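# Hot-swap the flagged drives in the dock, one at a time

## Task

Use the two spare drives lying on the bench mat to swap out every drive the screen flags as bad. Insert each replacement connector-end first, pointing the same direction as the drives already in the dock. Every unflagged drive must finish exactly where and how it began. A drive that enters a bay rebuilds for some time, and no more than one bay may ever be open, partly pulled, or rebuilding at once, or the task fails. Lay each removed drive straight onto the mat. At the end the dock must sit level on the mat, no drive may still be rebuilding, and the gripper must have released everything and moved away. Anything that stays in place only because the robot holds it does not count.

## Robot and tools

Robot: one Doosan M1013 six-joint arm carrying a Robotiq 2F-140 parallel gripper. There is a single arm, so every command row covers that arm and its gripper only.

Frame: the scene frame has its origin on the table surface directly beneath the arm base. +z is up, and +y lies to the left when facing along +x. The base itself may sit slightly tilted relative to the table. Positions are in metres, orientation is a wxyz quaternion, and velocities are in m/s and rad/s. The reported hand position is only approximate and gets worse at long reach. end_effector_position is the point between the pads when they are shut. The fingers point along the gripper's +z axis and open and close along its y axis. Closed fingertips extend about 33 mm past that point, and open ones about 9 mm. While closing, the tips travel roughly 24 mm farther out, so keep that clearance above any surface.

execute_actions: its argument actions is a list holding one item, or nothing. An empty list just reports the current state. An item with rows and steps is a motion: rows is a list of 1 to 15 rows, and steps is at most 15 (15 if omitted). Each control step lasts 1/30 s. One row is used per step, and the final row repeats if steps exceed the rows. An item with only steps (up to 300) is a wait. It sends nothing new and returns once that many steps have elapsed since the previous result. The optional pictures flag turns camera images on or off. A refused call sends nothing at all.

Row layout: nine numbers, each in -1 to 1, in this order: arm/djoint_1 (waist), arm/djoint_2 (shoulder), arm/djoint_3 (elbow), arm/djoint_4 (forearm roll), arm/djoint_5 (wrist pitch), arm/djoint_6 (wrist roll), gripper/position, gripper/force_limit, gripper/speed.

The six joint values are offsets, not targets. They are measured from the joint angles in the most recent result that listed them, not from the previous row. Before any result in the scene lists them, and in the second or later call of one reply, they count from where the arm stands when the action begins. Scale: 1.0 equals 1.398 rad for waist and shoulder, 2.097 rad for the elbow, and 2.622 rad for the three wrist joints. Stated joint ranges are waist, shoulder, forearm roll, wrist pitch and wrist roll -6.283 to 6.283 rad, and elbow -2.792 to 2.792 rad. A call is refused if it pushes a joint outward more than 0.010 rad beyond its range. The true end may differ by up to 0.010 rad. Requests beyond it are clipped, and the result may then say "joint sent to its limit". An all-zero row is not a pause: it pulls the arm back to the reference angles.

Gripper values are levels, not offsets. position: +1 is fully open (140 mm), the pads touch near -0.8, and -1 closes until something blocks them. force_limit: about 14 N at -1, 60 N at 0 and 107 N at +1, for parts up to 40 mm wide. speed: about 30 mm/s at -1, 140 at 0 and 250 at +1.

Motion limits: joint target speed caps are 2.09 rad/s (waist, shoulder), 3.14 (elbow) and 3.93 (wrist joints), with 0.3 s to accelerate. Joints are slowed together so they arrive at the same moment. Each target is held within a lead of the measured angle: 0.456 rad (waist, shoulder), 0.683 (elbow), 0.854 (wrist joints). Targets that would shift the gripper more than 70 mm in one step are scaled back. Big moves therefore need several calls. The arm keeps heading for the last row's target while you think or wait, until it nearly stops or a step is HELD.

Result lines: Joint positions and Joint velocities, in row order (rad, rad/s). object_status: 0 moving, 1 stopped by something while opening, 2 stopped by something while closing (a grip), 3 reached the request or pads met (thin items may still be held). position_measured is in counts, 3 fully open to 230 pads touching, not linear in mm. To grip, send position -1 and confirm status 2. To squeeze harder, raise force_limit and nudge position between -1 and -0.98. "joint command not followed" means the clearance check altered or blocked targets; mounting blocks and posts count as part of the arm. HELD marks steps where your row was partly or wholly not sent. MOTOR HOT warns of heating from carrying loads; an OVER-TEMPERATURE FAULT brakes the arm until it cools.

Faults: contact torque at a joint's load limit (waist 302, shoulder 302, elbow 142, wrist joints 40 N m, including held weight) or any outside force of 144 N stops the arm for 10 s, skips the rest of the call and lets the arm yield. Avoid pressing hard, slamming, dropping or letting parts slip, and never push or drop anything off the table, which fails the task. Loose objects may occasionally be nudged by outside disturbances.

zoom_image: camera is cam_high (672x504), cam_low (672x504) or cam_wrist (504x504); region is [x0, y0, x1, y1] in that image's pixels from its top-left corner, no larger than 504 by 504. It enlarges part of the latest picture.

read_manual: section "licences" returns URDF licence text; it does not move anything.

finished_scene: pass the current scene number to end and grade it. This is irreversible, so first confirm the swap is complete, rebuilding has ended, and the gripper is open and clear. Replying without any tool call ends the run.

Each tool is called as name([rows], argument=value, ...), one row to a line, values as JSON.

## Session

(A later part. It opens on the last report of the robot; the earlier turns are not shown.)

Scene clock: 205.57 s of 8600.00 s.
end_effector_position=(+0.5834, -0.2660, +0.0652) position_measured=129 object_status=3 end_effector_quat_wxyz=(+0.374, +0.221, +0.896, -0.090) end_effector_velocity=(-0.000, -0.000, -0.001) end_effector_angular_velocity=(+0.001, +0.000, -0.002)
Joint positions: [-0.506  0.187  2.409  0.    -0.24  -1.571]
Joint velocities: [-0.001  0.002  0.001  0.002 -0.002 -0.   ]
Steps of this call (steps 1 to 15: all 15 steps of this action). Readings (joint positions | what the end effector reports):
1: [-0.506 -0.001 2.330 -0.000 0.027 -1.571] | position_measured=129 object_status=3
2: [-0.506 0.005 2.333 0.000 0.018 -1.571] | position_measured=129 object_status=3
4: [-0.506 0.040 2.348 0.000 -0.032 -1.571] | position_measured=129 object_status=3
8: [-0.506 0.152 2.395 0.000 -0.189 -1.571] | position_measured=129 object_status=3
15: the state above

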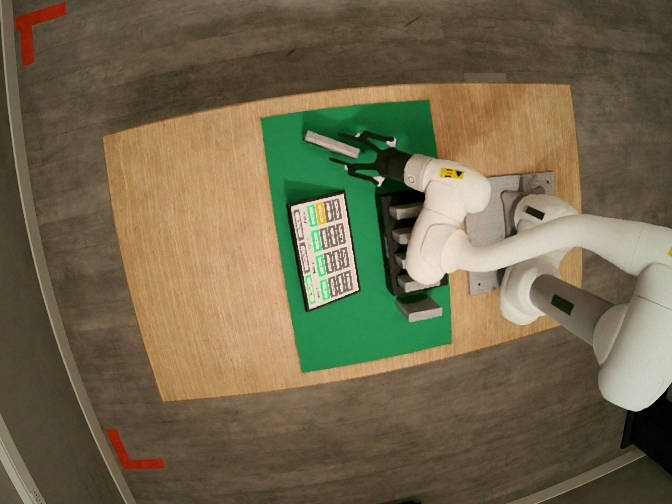

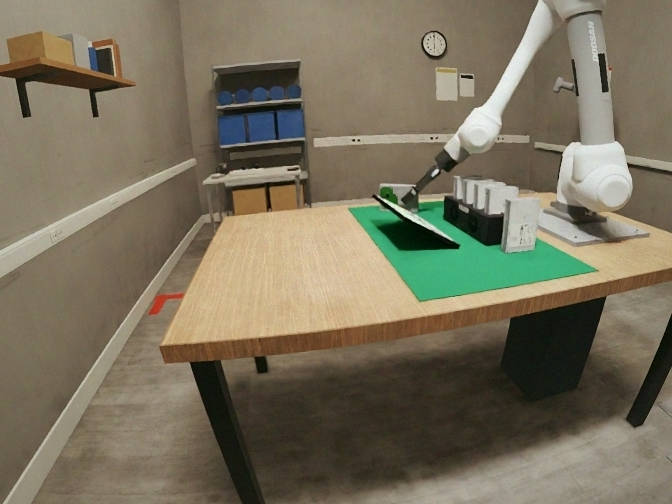

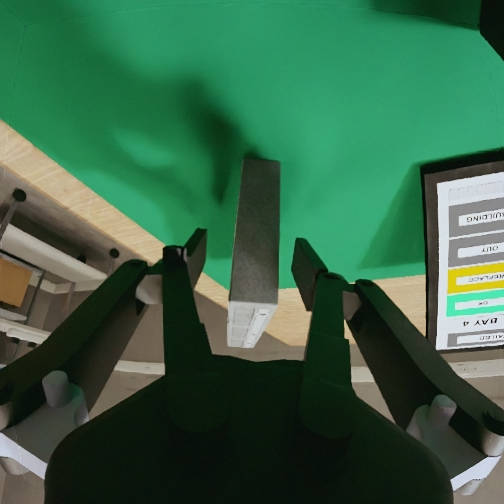

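execute_actions([
  {"rows":[[0,0,0,0,0,0,-1,1,0]],"steps":15},
], pictures=false)

execute_actions([
  {"rows":[[0,-0.135,-0.038,0,0.1026,0,-1,1,0]],"steps":15},
], pictures=false)

execute_actions([
  {"rows":[[0,0.2,-0.3915,0,0.45,0,-1,1,0]],"steps":15},
], pictures=false)

execute_actions([
  {"steps":35},
], pictures=false)

execute_actions([
  {"rows":[[0,0,0,0,0.233,0,-1,1,0]],"steps":15},
], pictures=false)

execute_actions([
  {"steps":15},
], pictures=false)

execute_actions([
  {"rows":[[0,0.23,0,0,0,0,-1,1,0]],"steps":15},
], pictures=false)

execute_actions([
  {"steps":20},
], pictures=false)

execute_actions([
  {"rows":[[0,0.021,0.0095,0,-0.019,0,-1,1,0]],"steps":15},
])

Scene clock: 216.83 s of 8600.00 s.
end_effector_position=(+0.5833, -0.2659, +0.0652) position_measured=196 object_status=0 end_effector_quat_wxyz=(+0.374, +0.221, +0.896, -0.090) end_effector_velocity=(-0.001, -0.000, -0.000) end_effector_angular_velocity=(-0.000, +0.001, +0.000)
Joint positions: [-0.506  0.187  2.409 -0.    -0.24  -1.571]
Joint velocities: [-0.001  0.     0.001 -0.001 -0.    -0.   ]
Steps of this call (steps 1 to 15: the robot went on to your last target; steps 16 to 323: nothing new was sent; steps 324 to 338: all 15 steps of this action). Readings (joint positions | what the end effector reports):
324: [-0.506 0.187 2.409 -0.000 -0.240 -1.571] | position_measured=129 object_status=0
325: [-0.506 0.187 2.409 -0.000 -0.240 -1.571] | position_measured=134 object_status=0
327: [-0.506 0.187 2.409 -0.000 -0.240 -1.571] | position_measured=149 object_status=0
331: [-0.506 0.187 2.409 -0.000 -0.240 -1.571] | position_measured=180 object_status=0
338: the state above

Scene clock: 217.33 s of 8600.00 s.
end_effector_position=(+0.5826, -0.2661, +0.1696) position_measured=196 object_status=2 end_effector_quat_wxyz=(+0.373, +0.221, +0.897, -0.090) end_effector_velocity=(+0.002, -0.001, +0.004) end_effector_angular_velocity=(-0.003, -0.005, -0.000)
Joint positions: [-0.506 -0.002  2.33  -0.     0.029 -1.571]
Joint velocities: [-0.    -0.003 -0.004 -0.001  0.001  0.001]
Steps of this call (steps 1 to 15: all 15 steps of this action). Readings (joint positions | what the end effector reports):
1: [-0.506 0.186 2.409 -0.000 -0.239 -1.571] | position_measured=196 object_status=2
2: [-0.506 0.180 2.407 -0.000 -0.230 -1.571] | position_measured=196 object_status=2
4: [-0.506 0.144 2.392 -0.000 -0.179 -1.571] | position_measured=196 object_status=2
8: [-0.506 0.033 2.345 -0.000 -0.022 -1.571] | position_measured=196 object_status=2
15: the state above

Scene clock: 217.83 s of 8600.00 s.
end_effector_position=(+0.6899, -0.3226, +0.2724) position_measured=196 object_status=2 end_effector_quat_wxyz=(+0.147, +0.236, +0.960, -0.034) end_effector_velocity=(+0.065, -0.035, +0.354) end_effector_angular_velocity=(+0.612, +1.175, +0.007)
Joint positions: [-0.506  0.22   1.686 -0.     0.935 -1.571]
Joint velocities: [ 0.001  0.501 -1.546 -0.001  2.37   0.   ]
Steps of this call (steps 1 to 15: all 15 steps of this action). Readings (joint positions | what the end effector reports):
1: [-0.506 -0.002 2.329 -0.000 0.030 -1.571] | position_measured=196 object_status=2
2: [-0.506 0.002 2.320 -0.000 0.042 -1.571] | position_measured=196 object_status=2
4: [-0.506 0.025 2.266 -0.000 0.109 -1.571] | position_measured=196 object_status=2
8: [-0.506 0.096 2.072 -0.000 0.353 -1.571] | position_measured=196 object_status=2
15: the state above

Scene clock: 219.00 s of 8600.00 s.
end_effector_position=(+0.6923, -0.3241, +0.3168) position_measured=196 object_status=2 end_effector_quat_wxyz=(+0.073, +0.238, +0.968, -0.016) end_effector_velocity=(+0.001, -0.001, +0.001) end_effector_angular_velocity=(-0.000, -0.003, -0.001)
Joint positions: [-0.506  0.278  1.509 -0.     1.208 -1.571]
Joint velocities: [-0.001  0.    -0.003  0.001 -0.    -0.   ]
Steps of this call (steps 1 to 30: the robot went on to your last target; steps 31 to 35: nothing new was sent). Readings (joint positions | what the end effector reports):
1: [-0.506 0.236 1.637 -0.000 1.011 -1.571] | position_measured=196 object_status=2
2: [-0.506 0.250 1.594 -0.000 1.076 -1.571] | position_measured=196 object_status=2
4: [-0.506 0.269 1.534 -0.000 1.168 -1.571] | position_measured=196 object_status=2
8: [-0.506 0.278 1.509 -0.000 1.208 -1.571] | position_measured=196 object_status=2
35: the state above
The arm was judged still, so your last target was given up. Only a new action makes it travel on or press farther. Fingers that are still opening or closing keep moving.

Scene clock: 219.50 s of 8600.00 s.
end_effector_position=(+0.5228, -0.2357, +0.3447) position_measured=196 object_status=2 end_effector_quat_wxyz=(-0.211, +0.232, +0.948, +0.054) end_effector_velocity=(-0.167, +0.086, +0.087) end_effector_angular_velocity=(+0.289, +0.552, +0.002)
Joint positions: [-0.506  0.278  1.509 -0.     1.798 -1.571]
Joint velocities: [-0.001 -0.     0.001  0.     0.622 -0.001]
Steps of this call (steps 1 to 15: all 15 steps of this action). Readings (joint positions | what the end effector reports):
1: [-0.506 0.278 1.509 -0.000 1.210 -1.571] | position_measured=196 object_status=2
2: [-0.506 0.278 1.509 -0.000 1.222 -1.571] | position_measured=196 object_status=2
4: [-0.506 0.278 1.509 -0.000 1.288 -1.571] | position_measured=196 object_status=2
8: [-0.506 0.278 1.509 -0.000 1.491 -1.571] | position_measured=196 object_status=2
15: the state above

Scene clock: 220.00 s of 8600.00 s.
end_effector_position=(+0.5172, -0.2328, +0.3478) position_measured=196 object_status=2 end_effector_quat_wxyz=(-0.221, +0.232, +0.946, +0.056) end_effector_velocity=(-0.001, +0.000, -0.001) end_effector_angular_velocity=(-0.000, +0.002, +0.003)
Joint positions: [-0.506  0.278  1.509 -0.     1.819 -1.571]
Joint velocities: [ 0.001 -0.     0.002 -0.002 -0.    -0.001]
Steps of this call (steps 1 to 15: the robot went on to your last target). Readings (joint positions | what the end effector reports):
1: [-0.506 0.278 1.509 -0.000 1.813 -1.571] | position_measured=196 object_status=2
2: [-0.506 0.278 1.509 -0.000 1.817 -1.571] | position_measured=196 object_status=2
4: [-0.506 0.278 1.509 -0.000 1.819 -1.571] | position_measured=196 object_status=2
8: [-0.506 0.278 1.509 -0.000 1.819 -1.571] | position_measured=196 object_status=2
15: the state above

Scene clock: 220.50 s of 8600.00 s.
end_effector_position=(+0.5425, -0.2451, +0.1631) position_measured=196 object_status=2 end_effector_quat_wxyz=(-0.367, +0.220, +0.899, +0.092) end_effector_velocity=(-0.000, +0.002, -0.148) end_effector_angular_velocity=(+0.116, +0.220, +0.001)
Joint positions: [-0.506  0.593  1.509  0.     1.819 -1.571]
Joint velocities: [ 0.001  0.248  0.001  0.001 -0.     0.   ]
Steps of this call (steps 1 to 15: all 15 steps of this action). Readings (joint positions | what the end effector reports):
1: [-0.506 0.278 1.509 -0.000 1.819 -1.571] | position_measured=196 object_status=2
2: [-0.506 0.284 1.509 0.000 1.819 -1.571] | position_measured=196 object_status=2
4: [-0.506 0.320 1.509 0.000 1.819 -1.571] | position_measured=196 object_status=2
8: [-0.506 0.432 1.509 0.000 1.819 -1.571] | position_measured=196 object_status=2
15: the state above

Scene clock: 221.17 s of 8600.00 s.
end_effector_position=(+0.5425, -0.2451, +0.1594) position_measured=196 object_status=2 end_effector_quat_wxyz=(-0.370, +0.220, +0.898, +0.093) end_effector_velocity=(+0.000, -0.001, +0.000) end_effector_angular_velocity=(-0.001, -0.000, -0.002)
Joint positions: [-0.506  0.599  1.509 -0.     1.819 -1.571]
Joint velocities: [-0.001  0.    -0.001 -0.    -0.     0.001]
Steps of this call (steps 1 to 15: the robot went on to your last target; steps 16 to 20: nothing new was sent). Readings (joint positions | what the end effector reports):
1: [-0.506 0.598 1.509 0.000 1.819 -1.571] | position_measured=196 object_status=2
2: [-0.506 0.599 1.509 0.000 1.819 -1.571] | position_measured=196 object_status=2
4: [-0.506 0.599 1.509 0.000 1.819 -1.571] | position_measured=196 object_status=2
8: [-0.506 0.599 1.509 -0.000 1.819 -1.571] | position_measured=196 object_status=2
20: the state above
The arm was judged still, so your last target was given up. Only a new action makes it travel on or press farther. Fingers that are still opening or closing keep moving.

Scene clock: 221.67 s of 8600.00 s.
end_effector_position=(+0.5430, -0.2452, +0.1255) position_measured=196 object_status=2 end_effector_quat_wxyz=(-0.370, +0.220, +0.898, +0.093) end_effector_velocity=(+0.000, +0.001, -0.000) end_effector_angular_velocity=(-0.000, +0.001, +0.002)
Joint positions: [-0.506  0.629  1.529 -0.     1.769 -1.571]
Joint velocities: [ 0.002  0.     0.001 -0.    -0.     0.   ]
Steps of this call (steps 1 to 15: all 15 steps of this action). Readings (joint positions | what the end effector reports):
1: [-0.506 0.600 1.509 -0.000 1.818 -1.571] | position_measured=196 object_status=2
2: [-0.506 0.606 1.512 -0.000 1.807 -1.571] | position_measured=196 object_status=2
4: [-0.506 0.625 1.526 -0.000 1.776 -1.571] | position_measured=196 object_status=2
8: [-0.506 0.628 1.528 -0.000 1.770 -1.571] | position_measured=196 object_status=2
15: the state above

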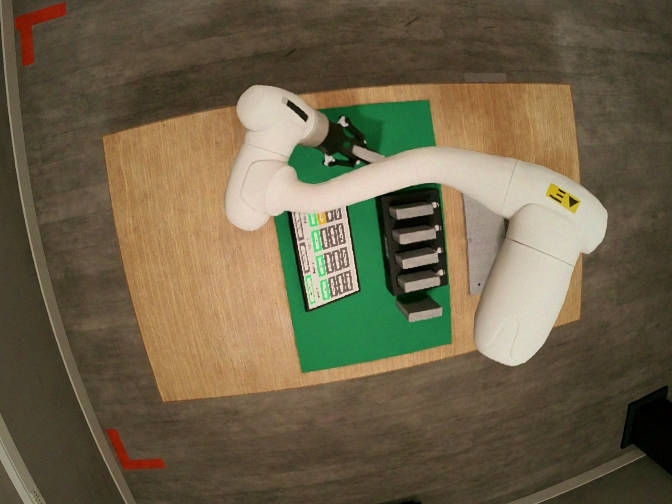

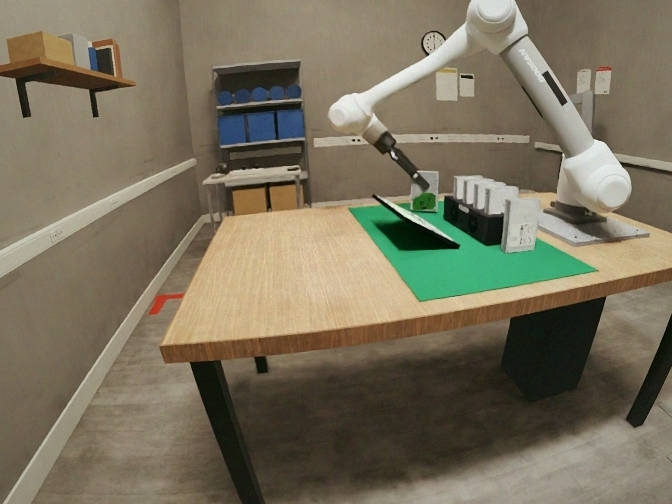

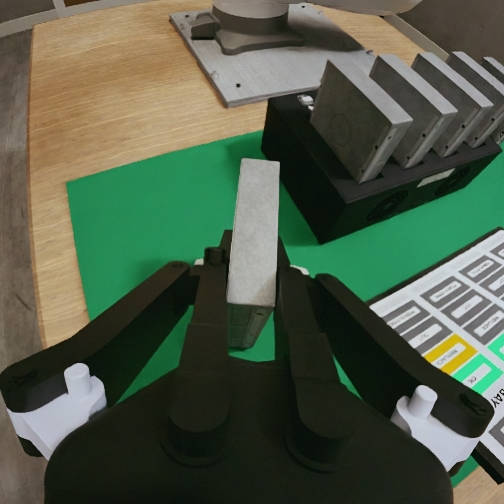

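zoom_image(camera="cam_low", region=[380,150,480,230])

execute_actions([
  {"rows":[[0,0.003,0.0013,0,-0.0027,0,-1,1,0]],"steps":12},
])

zoom_image(camera="cam_low", region=[380,150,480,230])

Region (380, 150, 480, 230) of cam_low's 672x504 image, scaled by 5.040, with more detail than that image has; it fills the top 403 rows of this view, and the rest is white.

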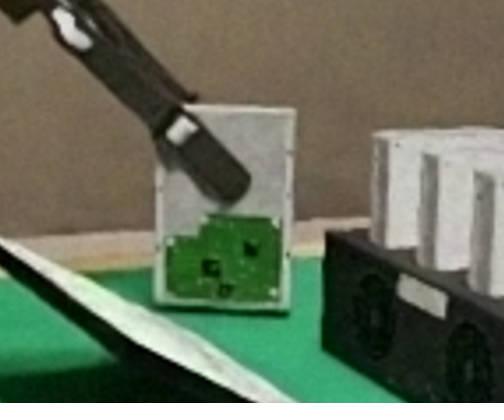

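Scene clock: 225.37 s of 8600.00 s.
end_effector_position=(+0.5430, -0.2451, +0.1207) position_measured=196 object_status=2 end_effector_quat_wxyz=(-0.370, +0.220, +0.898, +0.093) end_effector_velocity=(-0.001, -0.000, -0.000) end_effector_angular_velocity=(-0.000, +0.001, -0.001)
Joint positions: [-0.506  0.633  1.531  0.     1.762 -1.571]
Joint velocities: [-0.001  0.     0.001 -0.     0.     0.001]
Steps of this call (steps 1 to 15: the robot went on to your last target; steps 16 to 99: nothing new was sent; steps 100 to 111: all 12 steps of this action). Readings (joint positions | what the end effector reports):
100: [-0.506 0.629 1.529 -0.000 1.769 -1.571] | position_measured=196 object_status=2
101: [-0.506 0.631 1.530 0.000 1.765 -1.571] | position_measured=196 object_status=2
103: [-0.506 0.633 1.531 0.000 1.763 -1.571] | position_measured=196 object_status=2
107: [-0.506 0.633 1.531 0.000 1.762 -1.571] | position_measured=196 object_status=2
111: the state above

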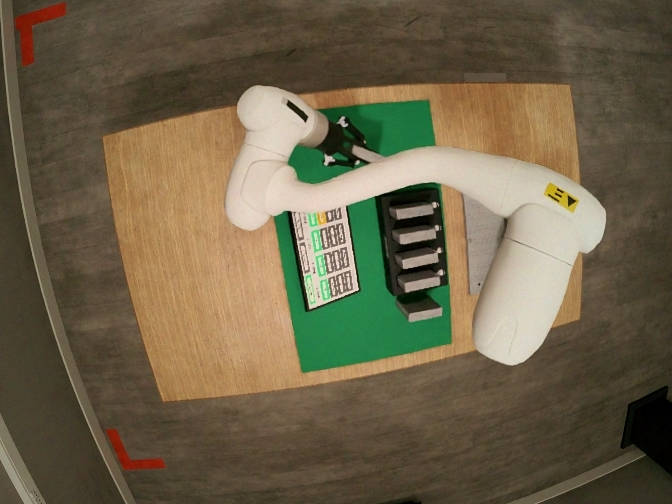

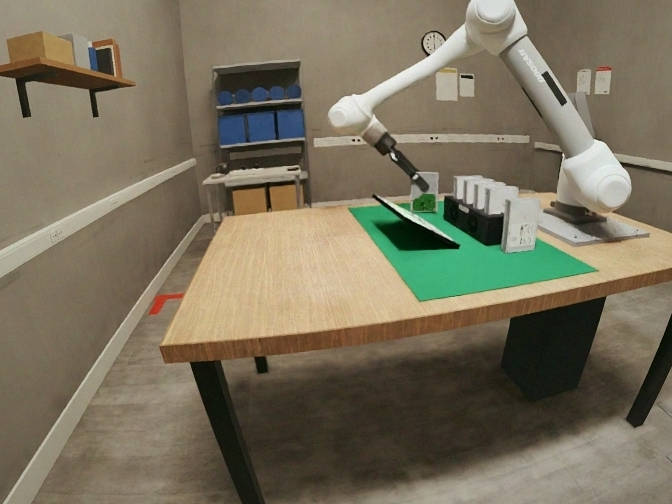

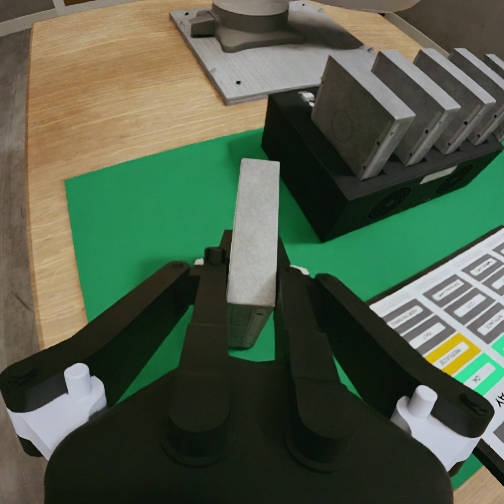

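Region (380, 150, 480, 230) of cam_low's 672x504 image, scaled by 5.040, with more detail than that image has; it fills the top 403 rows of this view, and the rest is white.

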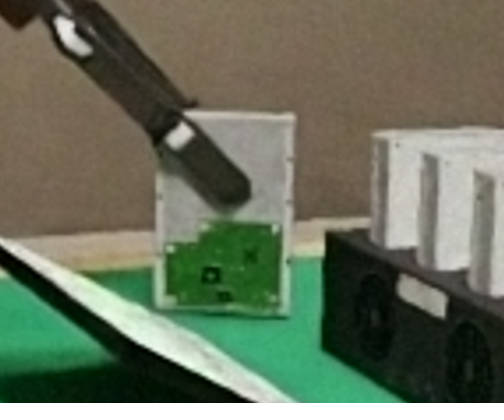

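execute_actions([
  {"rows":[[0,0.001,0.0004,0,-0.0009,0,-1,1,0],[0,0.001,0.0004,0,-0.0009,0,-1,1,0],[0,0.001,0.0004,0,-0.0009,0,-1,1,0],[0,0.001,0.0004,0,-0.0009,0,-1,1,0],[0,0.001,0.0004,0,-0.0009,0,0,0,-0.3]],"steps":15},
], pictures=false)

execute_actions([
  {"rows":[[0,-0.2,0,0,0,0,0,0,0]],"steps":15},
], pictures=false)

execute_actions([
  {"steps":10},
], pictures=false)

execute_actions([
  {"rows":[[0.1515,-0.368,0.225,0,-0.176,0.49,1,0,0]],"steps":15},
], pictures=false)

execute_actions([
  {"steps":25},
], pictures=false)

execute_actions([
  {"rows":[[0,0.053,0.07,0,-0.084,0,1,0,0]],"steps":15},
], pictures=false)

execute_actions([
  {"rows":[[0,0.04,0.03,0,-0.0455,0,1,0,0]],"steps":15},
])

Scene clock: 236.40 s of 8600.00 s.
end_effector_position=(+0.5430, -0.2452, +0.1192) position_measured=140 object_status=0 end_effector_quat_wxyz=(-0.369, +0.220, +0.898, +0.093) end_effector_velocity=(+0.000, -0.000, +0.000) end_effector_angular_velocity=(-0.001, -0.000, +0.001)
Joint positions: [-0.506  0.634  1.532 -0.     1.76  -1.571]
Joint velocities: [ 0.    -0.    -0.001 -0.001  0.     0.   ]
Steps of this call (steps 1 to 15: the robot went on to your last target; steps 16 to 316: nothing new was sent; steps 317 to 331: all 15 steps of this action). Readings (joint positions | what the end effector reports):
317: [-0.506 0.633 1.532 -0.000 1.762 -1.571] | position_measured=196 object_status=2
318: [-0.506 0.633 1.532 -0.000 1.761 -1.571] | position_measured=196 object_status=2
320: [-0.506 0.634 1.532 -0.000 1.760 -1.571] | position_measured=196 object_status=2
324: [-0.506 0.634 1.532 -0.000 1.760 -1.571] | position_measured=181 object_status=0
331: the state above

Scene clock: 236.90 s of 8600.00 s.
end_effector_position=(+0.5339, -0.2412, +0.2849) position_measured=129 object_status=3 end_effector_quat_wxyz=(-0.241, +0.230, +0.941, +0.061) end_effector_velocity=(-0.003, +0.001, +0.015) end_effector_angular_velocity=(-0.011, -0.022, -0.002)
Joint positions: [-0.506  0.355  1.532 -0.     1.76  -1.571]
Joint velocities: [-0.001 -0.025  0.001  0.001  0.     0.001]
Steps of this call (steps 1 to 15: all 15 steps of this action). Readings (joint positions | what the end effector reports):
1: [-0.506 0.634 1.532 -0.000 1.760 -1.571] | position_measured=135 object_status=0
2: [-0.506 0.629 1.533 -0.000 1.760 -1.571] | position_measured=130 object_status=0
4: [-0.506 0.595 1.533 -0.000 1.760 -1.571] | position_measured=129 object_status=0
8: [-0.506 0.484 1.532 -0.000 1.760 -1.571] | position_measured=129 object_status=3
15: the state above

Scene clock: 237.23 s of 8600.00 s.
end_effector_position=(+0.5339, -0.2412, +0.2853) position_measured=129 object_status=3 end_effector_quat_wxyz=(-0.241, +0.230, +0.941, +0.061) end_effector_velocity=(-0.000, +0.001, -0.000) end_effector_angular_velocity=(+0.000, +0.001, -0.000)
Joint positions: [-0.506  0.355  1.532 -0.     1.76  -1.571]
Joint velocities: [ 0.001 -0.     0.001  0.     0.     0.001]
Steps of this call (steps 1 to 10: the robot went on to your last target). Readings (joint positions | what the end effector reports):
1: [-0.506 0.355 1.532 -0.000 1.760 -1.571] | position_measured=129 object_status=3
2: [-0.506 0.355 1.532 -0.000 1.760 -1.571] | position_measured=129 object_status=3
4: [-0.506 0.355 1.532 -0.000 1.760 -1.571] | position_measured=129 object_status=3
8: [-0.506 0.355 1.532 -0.000 1.760 -1.571] | position_measured=129 object_status=3
10: the state above

Scene clock: 237.73 s of 8600.00 s.
end_effector_position=(+0.4542, -0.1106, +0.2998) position_measured=24 object_status=0 end_effector_quat_wxyz=(-0.047, +0.600, +0.798, -0.014) end_effector_velocity=(-0.195, +0.236, -0.005) end_effector_angular_velocity=(-0.504, -0.737, -2.221)
Joint positions: [-0.335 -0.057  1.912 -0.     1.388 -0.591]
Joint velocities: [ 0.353 -0.884  0.781  0.    -0.761  2.583]
Steps of this call (steps 1 to 15: all 15 steps of this action). Readings (joint positions | what the end effector reports):
1: [-0.506 0.354 1.533 -0.000 1.759 -1.569] | position_measured=129 object_status=0
2: [-0.503 0.348 1.540 -0.000 1.753 -1.557] | position_measured=123 object_status=0
4: [-0.487 0.312 1.576 -0.000 1.717 -1.491] | position_measured=108 object_status=0
8: [-0.427 0.172 1.708 -0.000 1.588 -1.221] | position_measured=77 object_status=0
15: the state above

Scene clock: 238.57 s of 8600.00 s.
end_effector_position=(+0.4312, -0.0843, +0.2971) position_measured=3 object_status=3 end_effector_quat_wxyz=(+0.000, +0.701, +0.713, +0.002) end_effector_velocity=(-0.001, -0.000, -0.000) end_effector_angular_velocity=(-0.001, +0.001, +0.001)
Joint positions: [-0.294 -0.16   2.004 -0.     1.298 -0.286]
Joint velocities: [-0.     0.     0.001 -0.001  0.    -0.001]
Steps of this call (steps 1 to 25: the robot went on to your last target). Readings (joint positions | what the end effector reports):
1: [-0.324 -0.085 1.937 -0.000 1.364 -0.509] | position_measured=17 object_status=0
2: [-0.315 -0.109 1.959 -0.000 1.343 -0.438] | position_measured=9 object_status=0
4: [-0.301 -0.143 1.989 -0.000 1.313 -0.336] | position_measured=3 object_status=0
8: [-0.294 -0.160 2.004 -0.000 1.299 -0.287] | position_measured=3 object_status=0
25: the state above

Scene clock: 239.07 s of 8600.00 s.
end_effector_position=(+0.4310, -0.0838, +0.1886) position_measured=3 object_status=3 end_effector_quat_wxyz=(+0.000, +0.701, +0.713, +0.002) end_effector_velocity=(-0.000, +0.000, -0.001) end_effector_angular_velocity=(+0.000, +0.001, +0.001)
Joint positions: [-0.294 -0.086  2.151  0.     1.078 -0.286]
Joint velocities: [ 0.001  0.001  0.001  0.    -0.001 -0.   ]
Steps of this call (steps 1 to 15: all 15 steps of this action). Readings (joint positions | what the end effector reports):
1: [-0.294 -0.160 2.005 -0.000 1.297 -0.286] | position_measured=3 object_status=3
2: [-0.294 -0.156 2.012 0.000 1.285 -0.286] | position_measured=3 object_status=3
4: [-0.294 -0.134 2.056 0.000 1.220 -0.286] | position_measured=3 object_status=3
8: [-0.294 -0.090 2.142 0.000 1.093 -0.286] | position_measured=3 object_status=3
15: the state above

Scene clock: 239.57 s of 8600.00 s.
end_effector_position=(+0.4311, -0.0837, +0.1341) position_measured=3 object_status=3 end_effector_quat_wxyz=(+0.000, +0.701, +0.713, +0.002) end_effector_velocity=(+0.001, -0.000, +0.000) end_effector_angular_velocity=(+0.001, -0.001, -0.001)
Joint positions: [-0.294 -0.03   2.214  0.     0.959 -0.286]
Joint velocities: [-0.     0.001 -0.001  0.001  0.    -0.   ]
Steps of this call (steps 1 to 15: all 15 steps of this action). Readings (joint positions | what the end effector reports):
1: [-0.294 -0.085 2.152 0.000 1.077 -0.286] | position_measured=3 object_status=3
2: [-0.294 -0.080 2.157 0.000 1.065 -0.286] | position_measured=3 object_status=3
4: [-0.294 -0.052 2.190 0.000 1.005 -0.286] | position_measured=3 object_status=3
8: [-0.294 -0.030 2.213 0.000 0.960 -0.286] | position_measured=3 object_status=3
15: the state above

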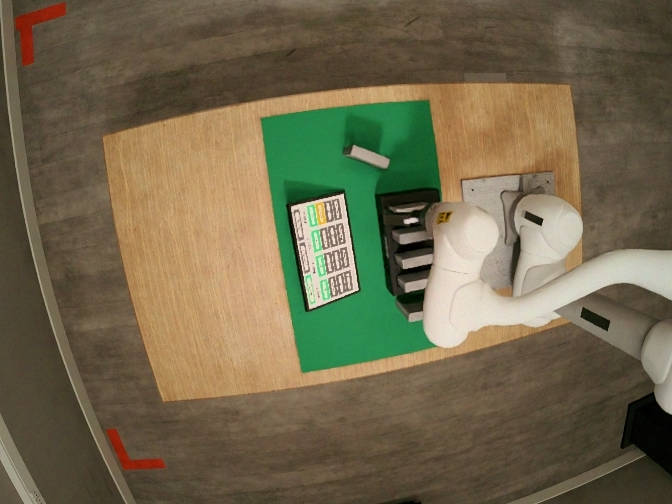

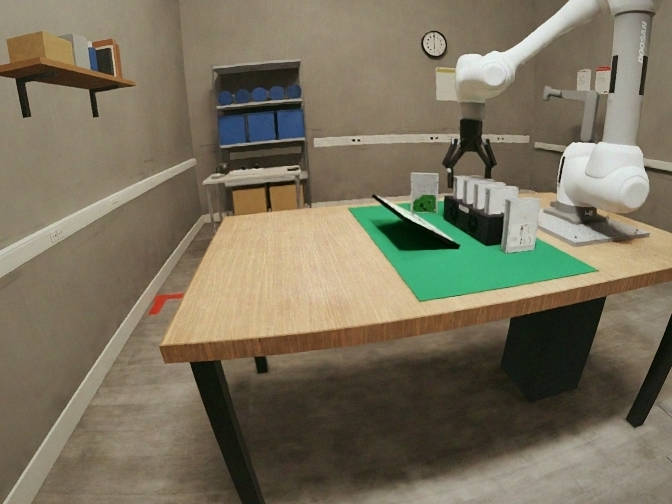

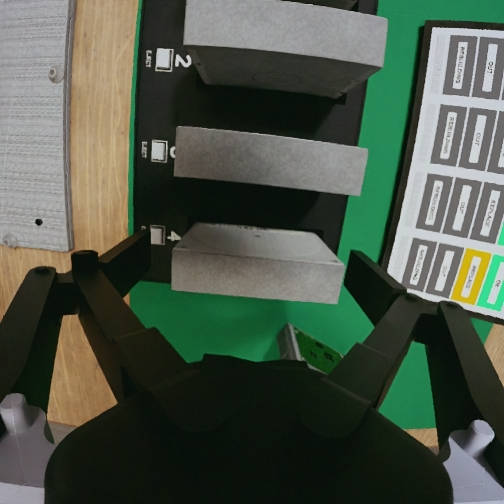

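execute_actions([
  {"rows":[[0,0.0305,0.018,0,-0.031,0,1,0,0]],"steps":15},
])

execute_actions([
  {"rows":[[0.002,-0.025,-0.0217,0,0.031,0.001,1,0,0]],"steps":12},
], pictures=false)

execute_actions([
  {"rows":[[0,0,0,0,0,0,-1,0.3,0]],"steps":15},
])

Scene clock: 245.27 s of 8600.00 s.
end_effector_position=(+0.4307, -0.0835, +0.0987) position_measured=3 object_status=3 end_effector_quat_wxyz=(+0.001, +0.701, +0.713, +0.002) end_effector_velocity=(+0.000, -0.001, +0.000) end_effector_angular_velocity=(-0.001, -0.000, -0.000)
Joint positions: [-0.294  0.013  2.251  0.     0.878 -0.286]
Joint velocities: [-0.001  0.    -0.001 -0.001  0.    -0.   ]
Steps of this call (steps 1 to 15: the robot went on to your last target; steps 16 to 156: nothing new was sent; steps 157 to 171: all 15 steps of this action). Readings (joint positions | what the end effector reports):
157: [-0.294 -0.029 2.214 0.000 0.957 -0.286] | position_measured=3 object_status=3
158: [-0.294 -0.023 2.220 0.000 0.945 -0.286] | position_measured=3 object_status=3
160: [-0.294 0.002 2.243 0.000 0.898 -0.286] | position_measured=3 object_status=3
164: [-0.294 0.012 2.251 0.000 0.878 -0.286] | position_measured=3 object_status=3
171: the state above

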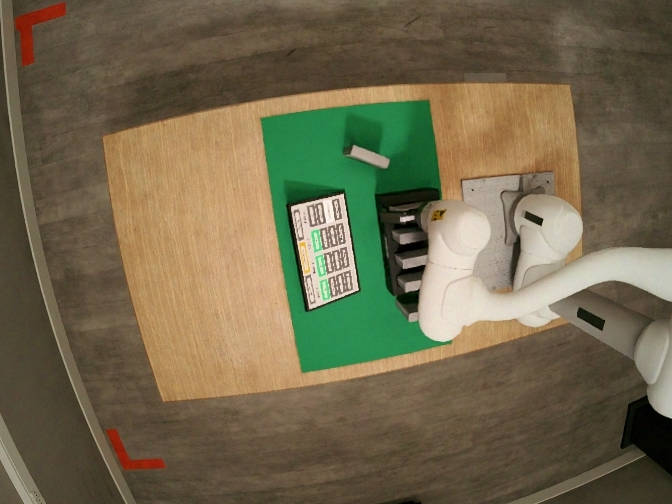

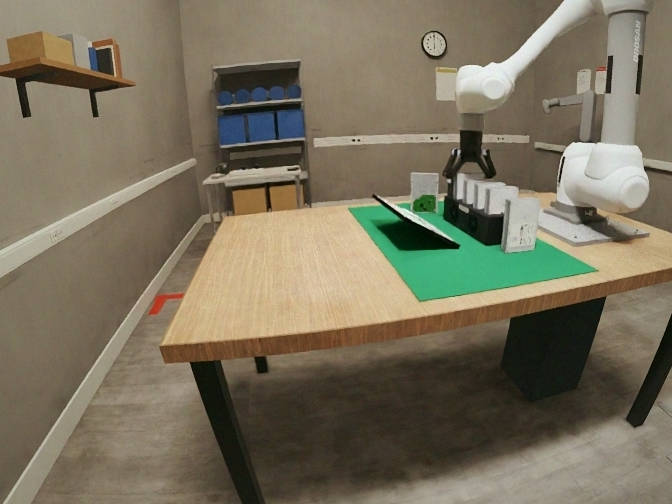

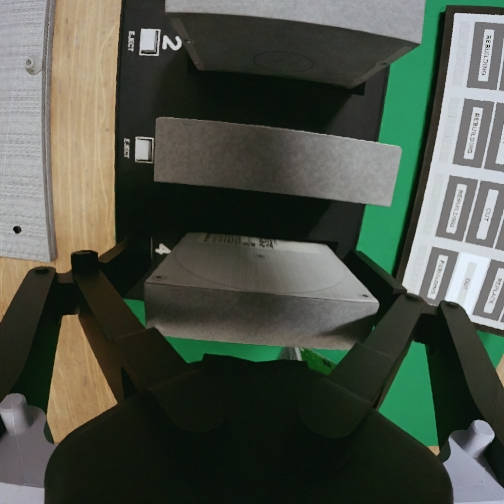

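Scene clock: 245.67 s of 8600.00 s.
end_effector_position=(+0.4360, -0.0838, +0.1343) position_measured=3 object_status=3 end_effector_quat_wxyz=(+0.000, +0.701, +0.713, +0.002) end_effector_velocity=(-0.000, +0.001, +0.000) end_effector_angular_velocity=(+0.002, -0.001, -0.001)
Joint positions: [-0.292 -0.022  2.206 -0.     0.959 -0.284]
Joint velocities: [-0.    -0.001  0.001  0.003  0.    -0.   ]
Steps of this call (steps 1 to 12: all 12 steps of this action). Readings (joint positions | what the end effector reports):
1: [-0.294 0.012 2.251 0.000 0.878 -0.286] | position_measured=3 object_status=3
2: [-0.294 0.008 2.246 -0.000 0.888 -0.286] | position_measured=3 object_status=3
4: [-0.292 -0.013 2.218 -0.000 0.937 -0.284] | position_measured=3 object_status=3
8: [-0.292 -0.022 2.206 -0.000 0.959 -0.284] | position_measured=3 object_status=3
12: the state above

Scene clock: 246.17 s of 8600.00 s.
end_effector_position=(+0.4360, -0.0838, +0.1343) position_measured=77 object_status=0 end_effector_quat_wxyz=(+0.000, +0.701, +0.713, +0.002) end_effector_velocity=(+0.000, -0.000, +0.001) end_effector_angular_velocity=(-0.000, -0.001, +0.001)
Joint positions: [-0.292 -0.022  2.206 -0.     0.959 -0.284]
Joint velocities: [ 0.    -0.    -0.001 -0.     0.    -0.   ]
Steps of this call (steps 1 to 15: all 15 steps of this action). Readings (joint positions | what the end effector reports):
1: [-0.292 -0.022 2.206 -0.000 0.959 -0.284] | position_measured=3 object_status=0
2: [-0.292 -0.022 2.206 -0.000 0.959 -0.284] | position_measured=9 object_status=0
4: [-0.292 -0.022 2.206 -0.000 0.959 -0.284] | position_measured=24 object_status=0
8: [-0.292 -0.022 2.206 -0.000 0.959 -0.284] | position_measured=54 object_status=0
15: the state above

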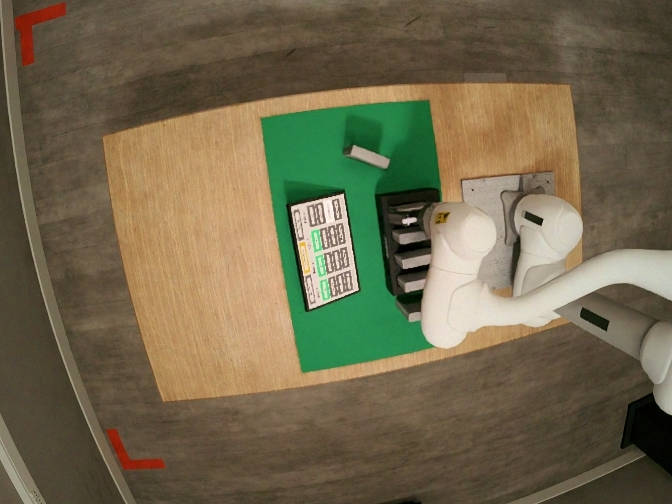

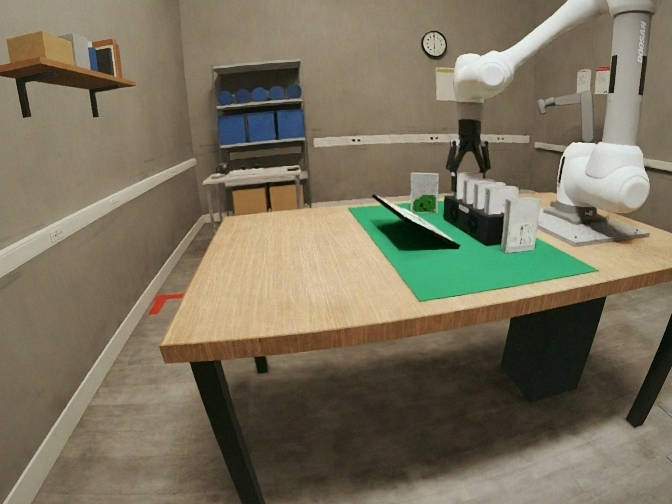

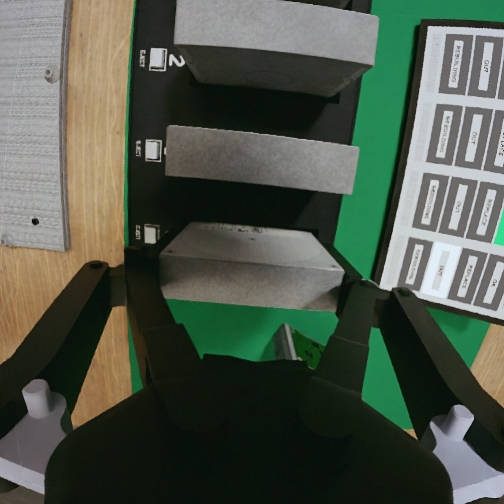

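execute_actions([
  {"rows":[[0,-0.015,-0.01,0,0.016,0,-1,0.3,0],[0,-0.015,-0.01,0,0.016,0,-1,0.3,0],[0,-0.015,-0.01,0,0.016,0,-1,0.3,0],[0,-0.04,-0.03,0,0.0455,0,-1,0.3,0]],"steps":15},
], pictures=false)

execute_actions([
  {"rows":[[0,-0.053,-0.07,0,0.084,0,-1,0.3,0]],"steps":15},
], pictures=false)

execute_actions([
  {"rows":[[0.53,0.1695,-0.11,0,-0.003,-0.491,-1,0.3,0]],"steps":15},
], pictures=false)

execute_actions([
  {"steps":35},
], pictures=false)

execute_actions([
  {"rows":[[0,0.092,0.093,0,-0.123,0,-1,0.3,0]],"steps":15},
], pictures=false)

execute_actions([
  {"steps":8},
], pictures=false)

execute_actions([
  {"rows":[[0,0.008,0.005,0,-0.0085,0,-1,0.3,0]],"steps":12},
])

Scene clock: 262.37 s of 8600.00 s.
end_effector_position=(+0.4358, -0.0839, +0.1890) position_measured=77 object_status=2 end_effector_quat_wxyz=(+0.000, +0.701, +0.713, +0.002) end_effector_velocity=(-0.000, +0.001, +0.000) end_effector_angular_velocity=(+0.000, -0.000, +0.002)
Joint positions: [-0.292 -0.078  2.143 -0.     1.078 -0.284]
Joint velocities: [ 0.001 -0.001  0.001  0.001  0.    -0.001]
Steps of this call (steps 1 to 15: the robot went on to your last target; steps 16 to 471: nothing new was sent; steps 472 to 486: all 15 steps of this action). Readings (joint positions | what the end effector reports):
472: [-0.292 -0.023 2.206 -0.000 0.960 -0.284] | position_measured=77 object_status=2
473: [-0.292 -0.028 2.201 -0.000 0.972 -0.284] | position_measured=77 object_status=2
475: [-0.292 -0.042 2.186 -0.000 0.998 -0.284] | position_measured=77 object_status=2
479: [-0.292 -0.076 2.145 -0.000 1.073 -0.284] | position_measured=77 object_status=2
486: the state above

Scene clock: 262.87 s of 8600.00 s.
end_effector_position=(+0.4359, -0.0844, +0.2979) position_measured=77 object_status=2 end_effector_quat_wxyz=(+0.000, +0.701, +0.713, +0.002) end_effector_velocity=(+0.001, +0.000, +0.002) end_effector_angular_velocity=(+0.000, -0.003, -0.001)
Joint positions: [-0.292 -0.152  1.996 -0.     1.299 -0.284]
Joint velocities: [ 0.    -0.001 -0.002  0.001  0.001  0.001]
Steps of this call (steps 1 to 15: all 15 steps of this action). Readings (joint positions | what the end effector reports):
1: [-0.292 -0.079 2.142 -0.000 1.080 -0.284] | position_measured=77 object_status=2
2: [-0.292 -0.082 2.135 -0.000 1.092 -0.284] | position_measured=77 object_status=2
4: [-0.292 -0.104 2.091 -0.000 1.157 -0.284] | position_measured=77 object_status=2
8: [-0.292 -0.148 2.005 -0.000 1.284 -0.284] | position_measured=77 object_status=2
15: the state above

Scene clock: 263.37 s of 8600.00 s.
end_effector_position=(+0.5231, +0.0856, +0.3036) position_measured=77 object_status=2 end_effector_quat_wxyz=(+0.002, +0.256, +0.967, +0.002) end_effector_velocity=(+0.060, +0.460, +0.000) end_effector_angular_velocity=(-0.008, -0.007, +2.234)
Joint positions: [ 0.073 -0.011  1.86  -0.     1.294 -0.955]
Joint velocities: [ 0.851  0.216 -0.212  0.001 -0.007 -1.384]
Steps of this call (steps 1 to 15: all 15 steps of this action). Readings (joint positions | what the end effector reports):
1: [-0.291 -0.152 1.996 -0.000 1.299 -0.285] | position_measured=77 object_status=2
2: [-0.285 -0.148 1.993 -0.000 1.299 -0.297] | position_measured=77 object_status=2
4: [-0.249 -0.129 1.975 -0.000 1.298 -0.364] | position_measured=77 object_status=2
8: [-0.130 -0.075 1.921 -0.000 1.296 -0.586] | position_measured=77 object_status=2
15: the state above

Scene clock: 264.53 s of 8600.00 s.
end_effector_position=(+0.5077, +0.2995, +0.3007) position_measured=77 object_status=2 end_effector_quat_wxyz=(+0.003, -0.235, +0.972, +0.001) end_effector_velocity=(+0.001, +0.000, +0.001) end_effector_angular_velocity=(-0.000, -0.001, +0.000)
Joint positions: [ 0.449  0.085  1.766 -0.     1.291 -1.571]
Joint velocities: [ 0.    -0.    -0.001 -0.001  0.     0.   ]
Steps of this call (steps 1 to 30: the robot went on to your last target; steps 31 to 35: nothing new was sent). Readings (joint positions | what the end effector reports):
1: [0.102 -0.004 1.852 -0.000 1.294 -1.002] | position_measured=77 object_status=2
2: [0.130 0.003 1.845 -0.000 1.293 -1.048] | position_measured=77 object_status=2
4: [0.187 0.018 1.831 -0.000 1.293 -1.141] | position_measured=77 object_status=2
8: [0.299 0.046 1.803 -0.000 1.292 -1.324] | position_measured=77 object_status=2
35: the state above
The arm was judged still, so your last target was given up. Only a new action makes it travel on or press farther. Fingers that are still opening or closing keep moving.

Scene clock: 265.03 s of 8600.00 s.
end_effector_position=(+0.5100, +0.3006, +0.1264) position_measured=77 object_status=2 end_effector_quat_wxyz=(+0.002, -0.235, +0.972, +0.001) end_effector_velocity=(-0.002, -0.002, -0.005) end_effector_angular_velocity=(-0.001, +0.002, -0.001)
Joint positions: [ 0.449  0.213  1.96  -0.     0.969 -1.571]
Joint velocities: [-0.001  0.003  0.007 -0.    -0.008  0.   ]
Steps of this call (steps 1 to 15: all 15 steps of this action). Readings (joint positions | what the end effector reports):
1: [0.449 0.085 1.766 -0.000 1.289 -1.571] | position_measured=77 object_status=2
2: [0.449 0.090 1.772 -0.000 1.277 -1.571] | position_measured=77 object_status=2
4: [0.449 0.115 1.811 -0.000 1.214 -1.571] | position_measured=77 object_status=2
8: [0.449 0.170 1.895 -0.000 1.076 -1.571] | position_measured=77 object_status=2
15: the state above

Scene clock: 265.30 s of 8600.00 s.
end_effector_position=(+0.5098, +0.3006, +0.1260) position_measured=77 object_status=2 end_effector_quat_wxyz=(+0.002, -0.235, +0.972, +0.000) end_effector_velocity=(+0.000, +0.000, +0.000) end_effector_angular_velocity=(+0.000, -0.000, -0.000)
Joint positions: [ 0.449  0.213  1.961 -0.     0.968 -1.571]
Joint velocities: [ 0.  0. -0. -0. -0.  0.]
Steps of this call (steps 1 to 8: the robot went on to your last target). Readings (joint positions | what the end effector reports):
1: [0.449 0.213 1.960 -0.000 0.968 -1.571] | position_measured=77 object_status=2
2: [0.449 0.213 1.960 -0.000 0.968 -1.571] | position_measured=77 object_status=2
4: [0.449 0.213 1.961 -0.000 0.968 -1.571] | position_measured=77 object_status=2
8: the state above

Scene clock: 265.70 s of 8600.00 s.
end_effector_position=(+0.5099, +0.3006, +0.1146) position_measured=77 object_status=2 end_effector_quat_wxyz=(+0.003, -0.235, +0.972, +0.001) end_effector_velocity=(+0.001, -0.001, +0.000) end_effector_angular_velocity=(+0.000, -0.000, -0.002)
Joint positions: [ 0.449  0.225  1.971 -0.     0.946 -1.571]
Joint velocities: [-0.002  0.    -0.001  0.     0.     0.   ]
Steps of this call (steps 1 to 12: all 12 steps of this action). Readings (joint positions | what the end effector reports):
1: [0.449 0.214 1.961 -0.000 0.967 -1.571] | position_measured=77 object_status=2
2: [0.449 0.218 1.965 -0.000 0.958 -1.571] | position_measured=77 object_status=2
4: [0.449 0.224 1.971 -0.000 0.948 -1.571] | position_measured=77 object_status=2
8: [0.449 0.224 1.971 -0.000 0.946 -1.571] | position_measured=77 object_status=2
12: the state above

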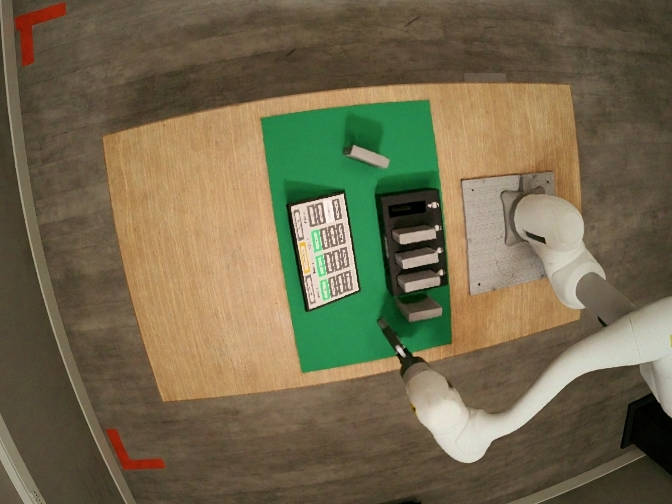

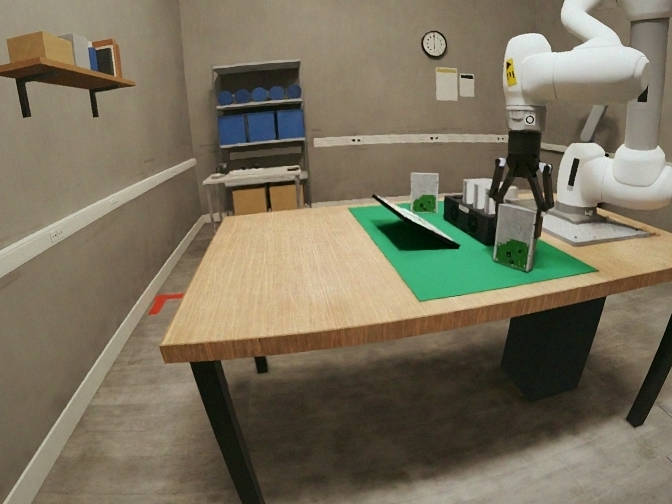

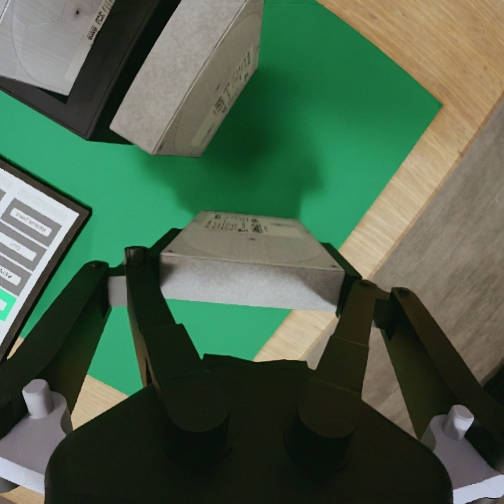

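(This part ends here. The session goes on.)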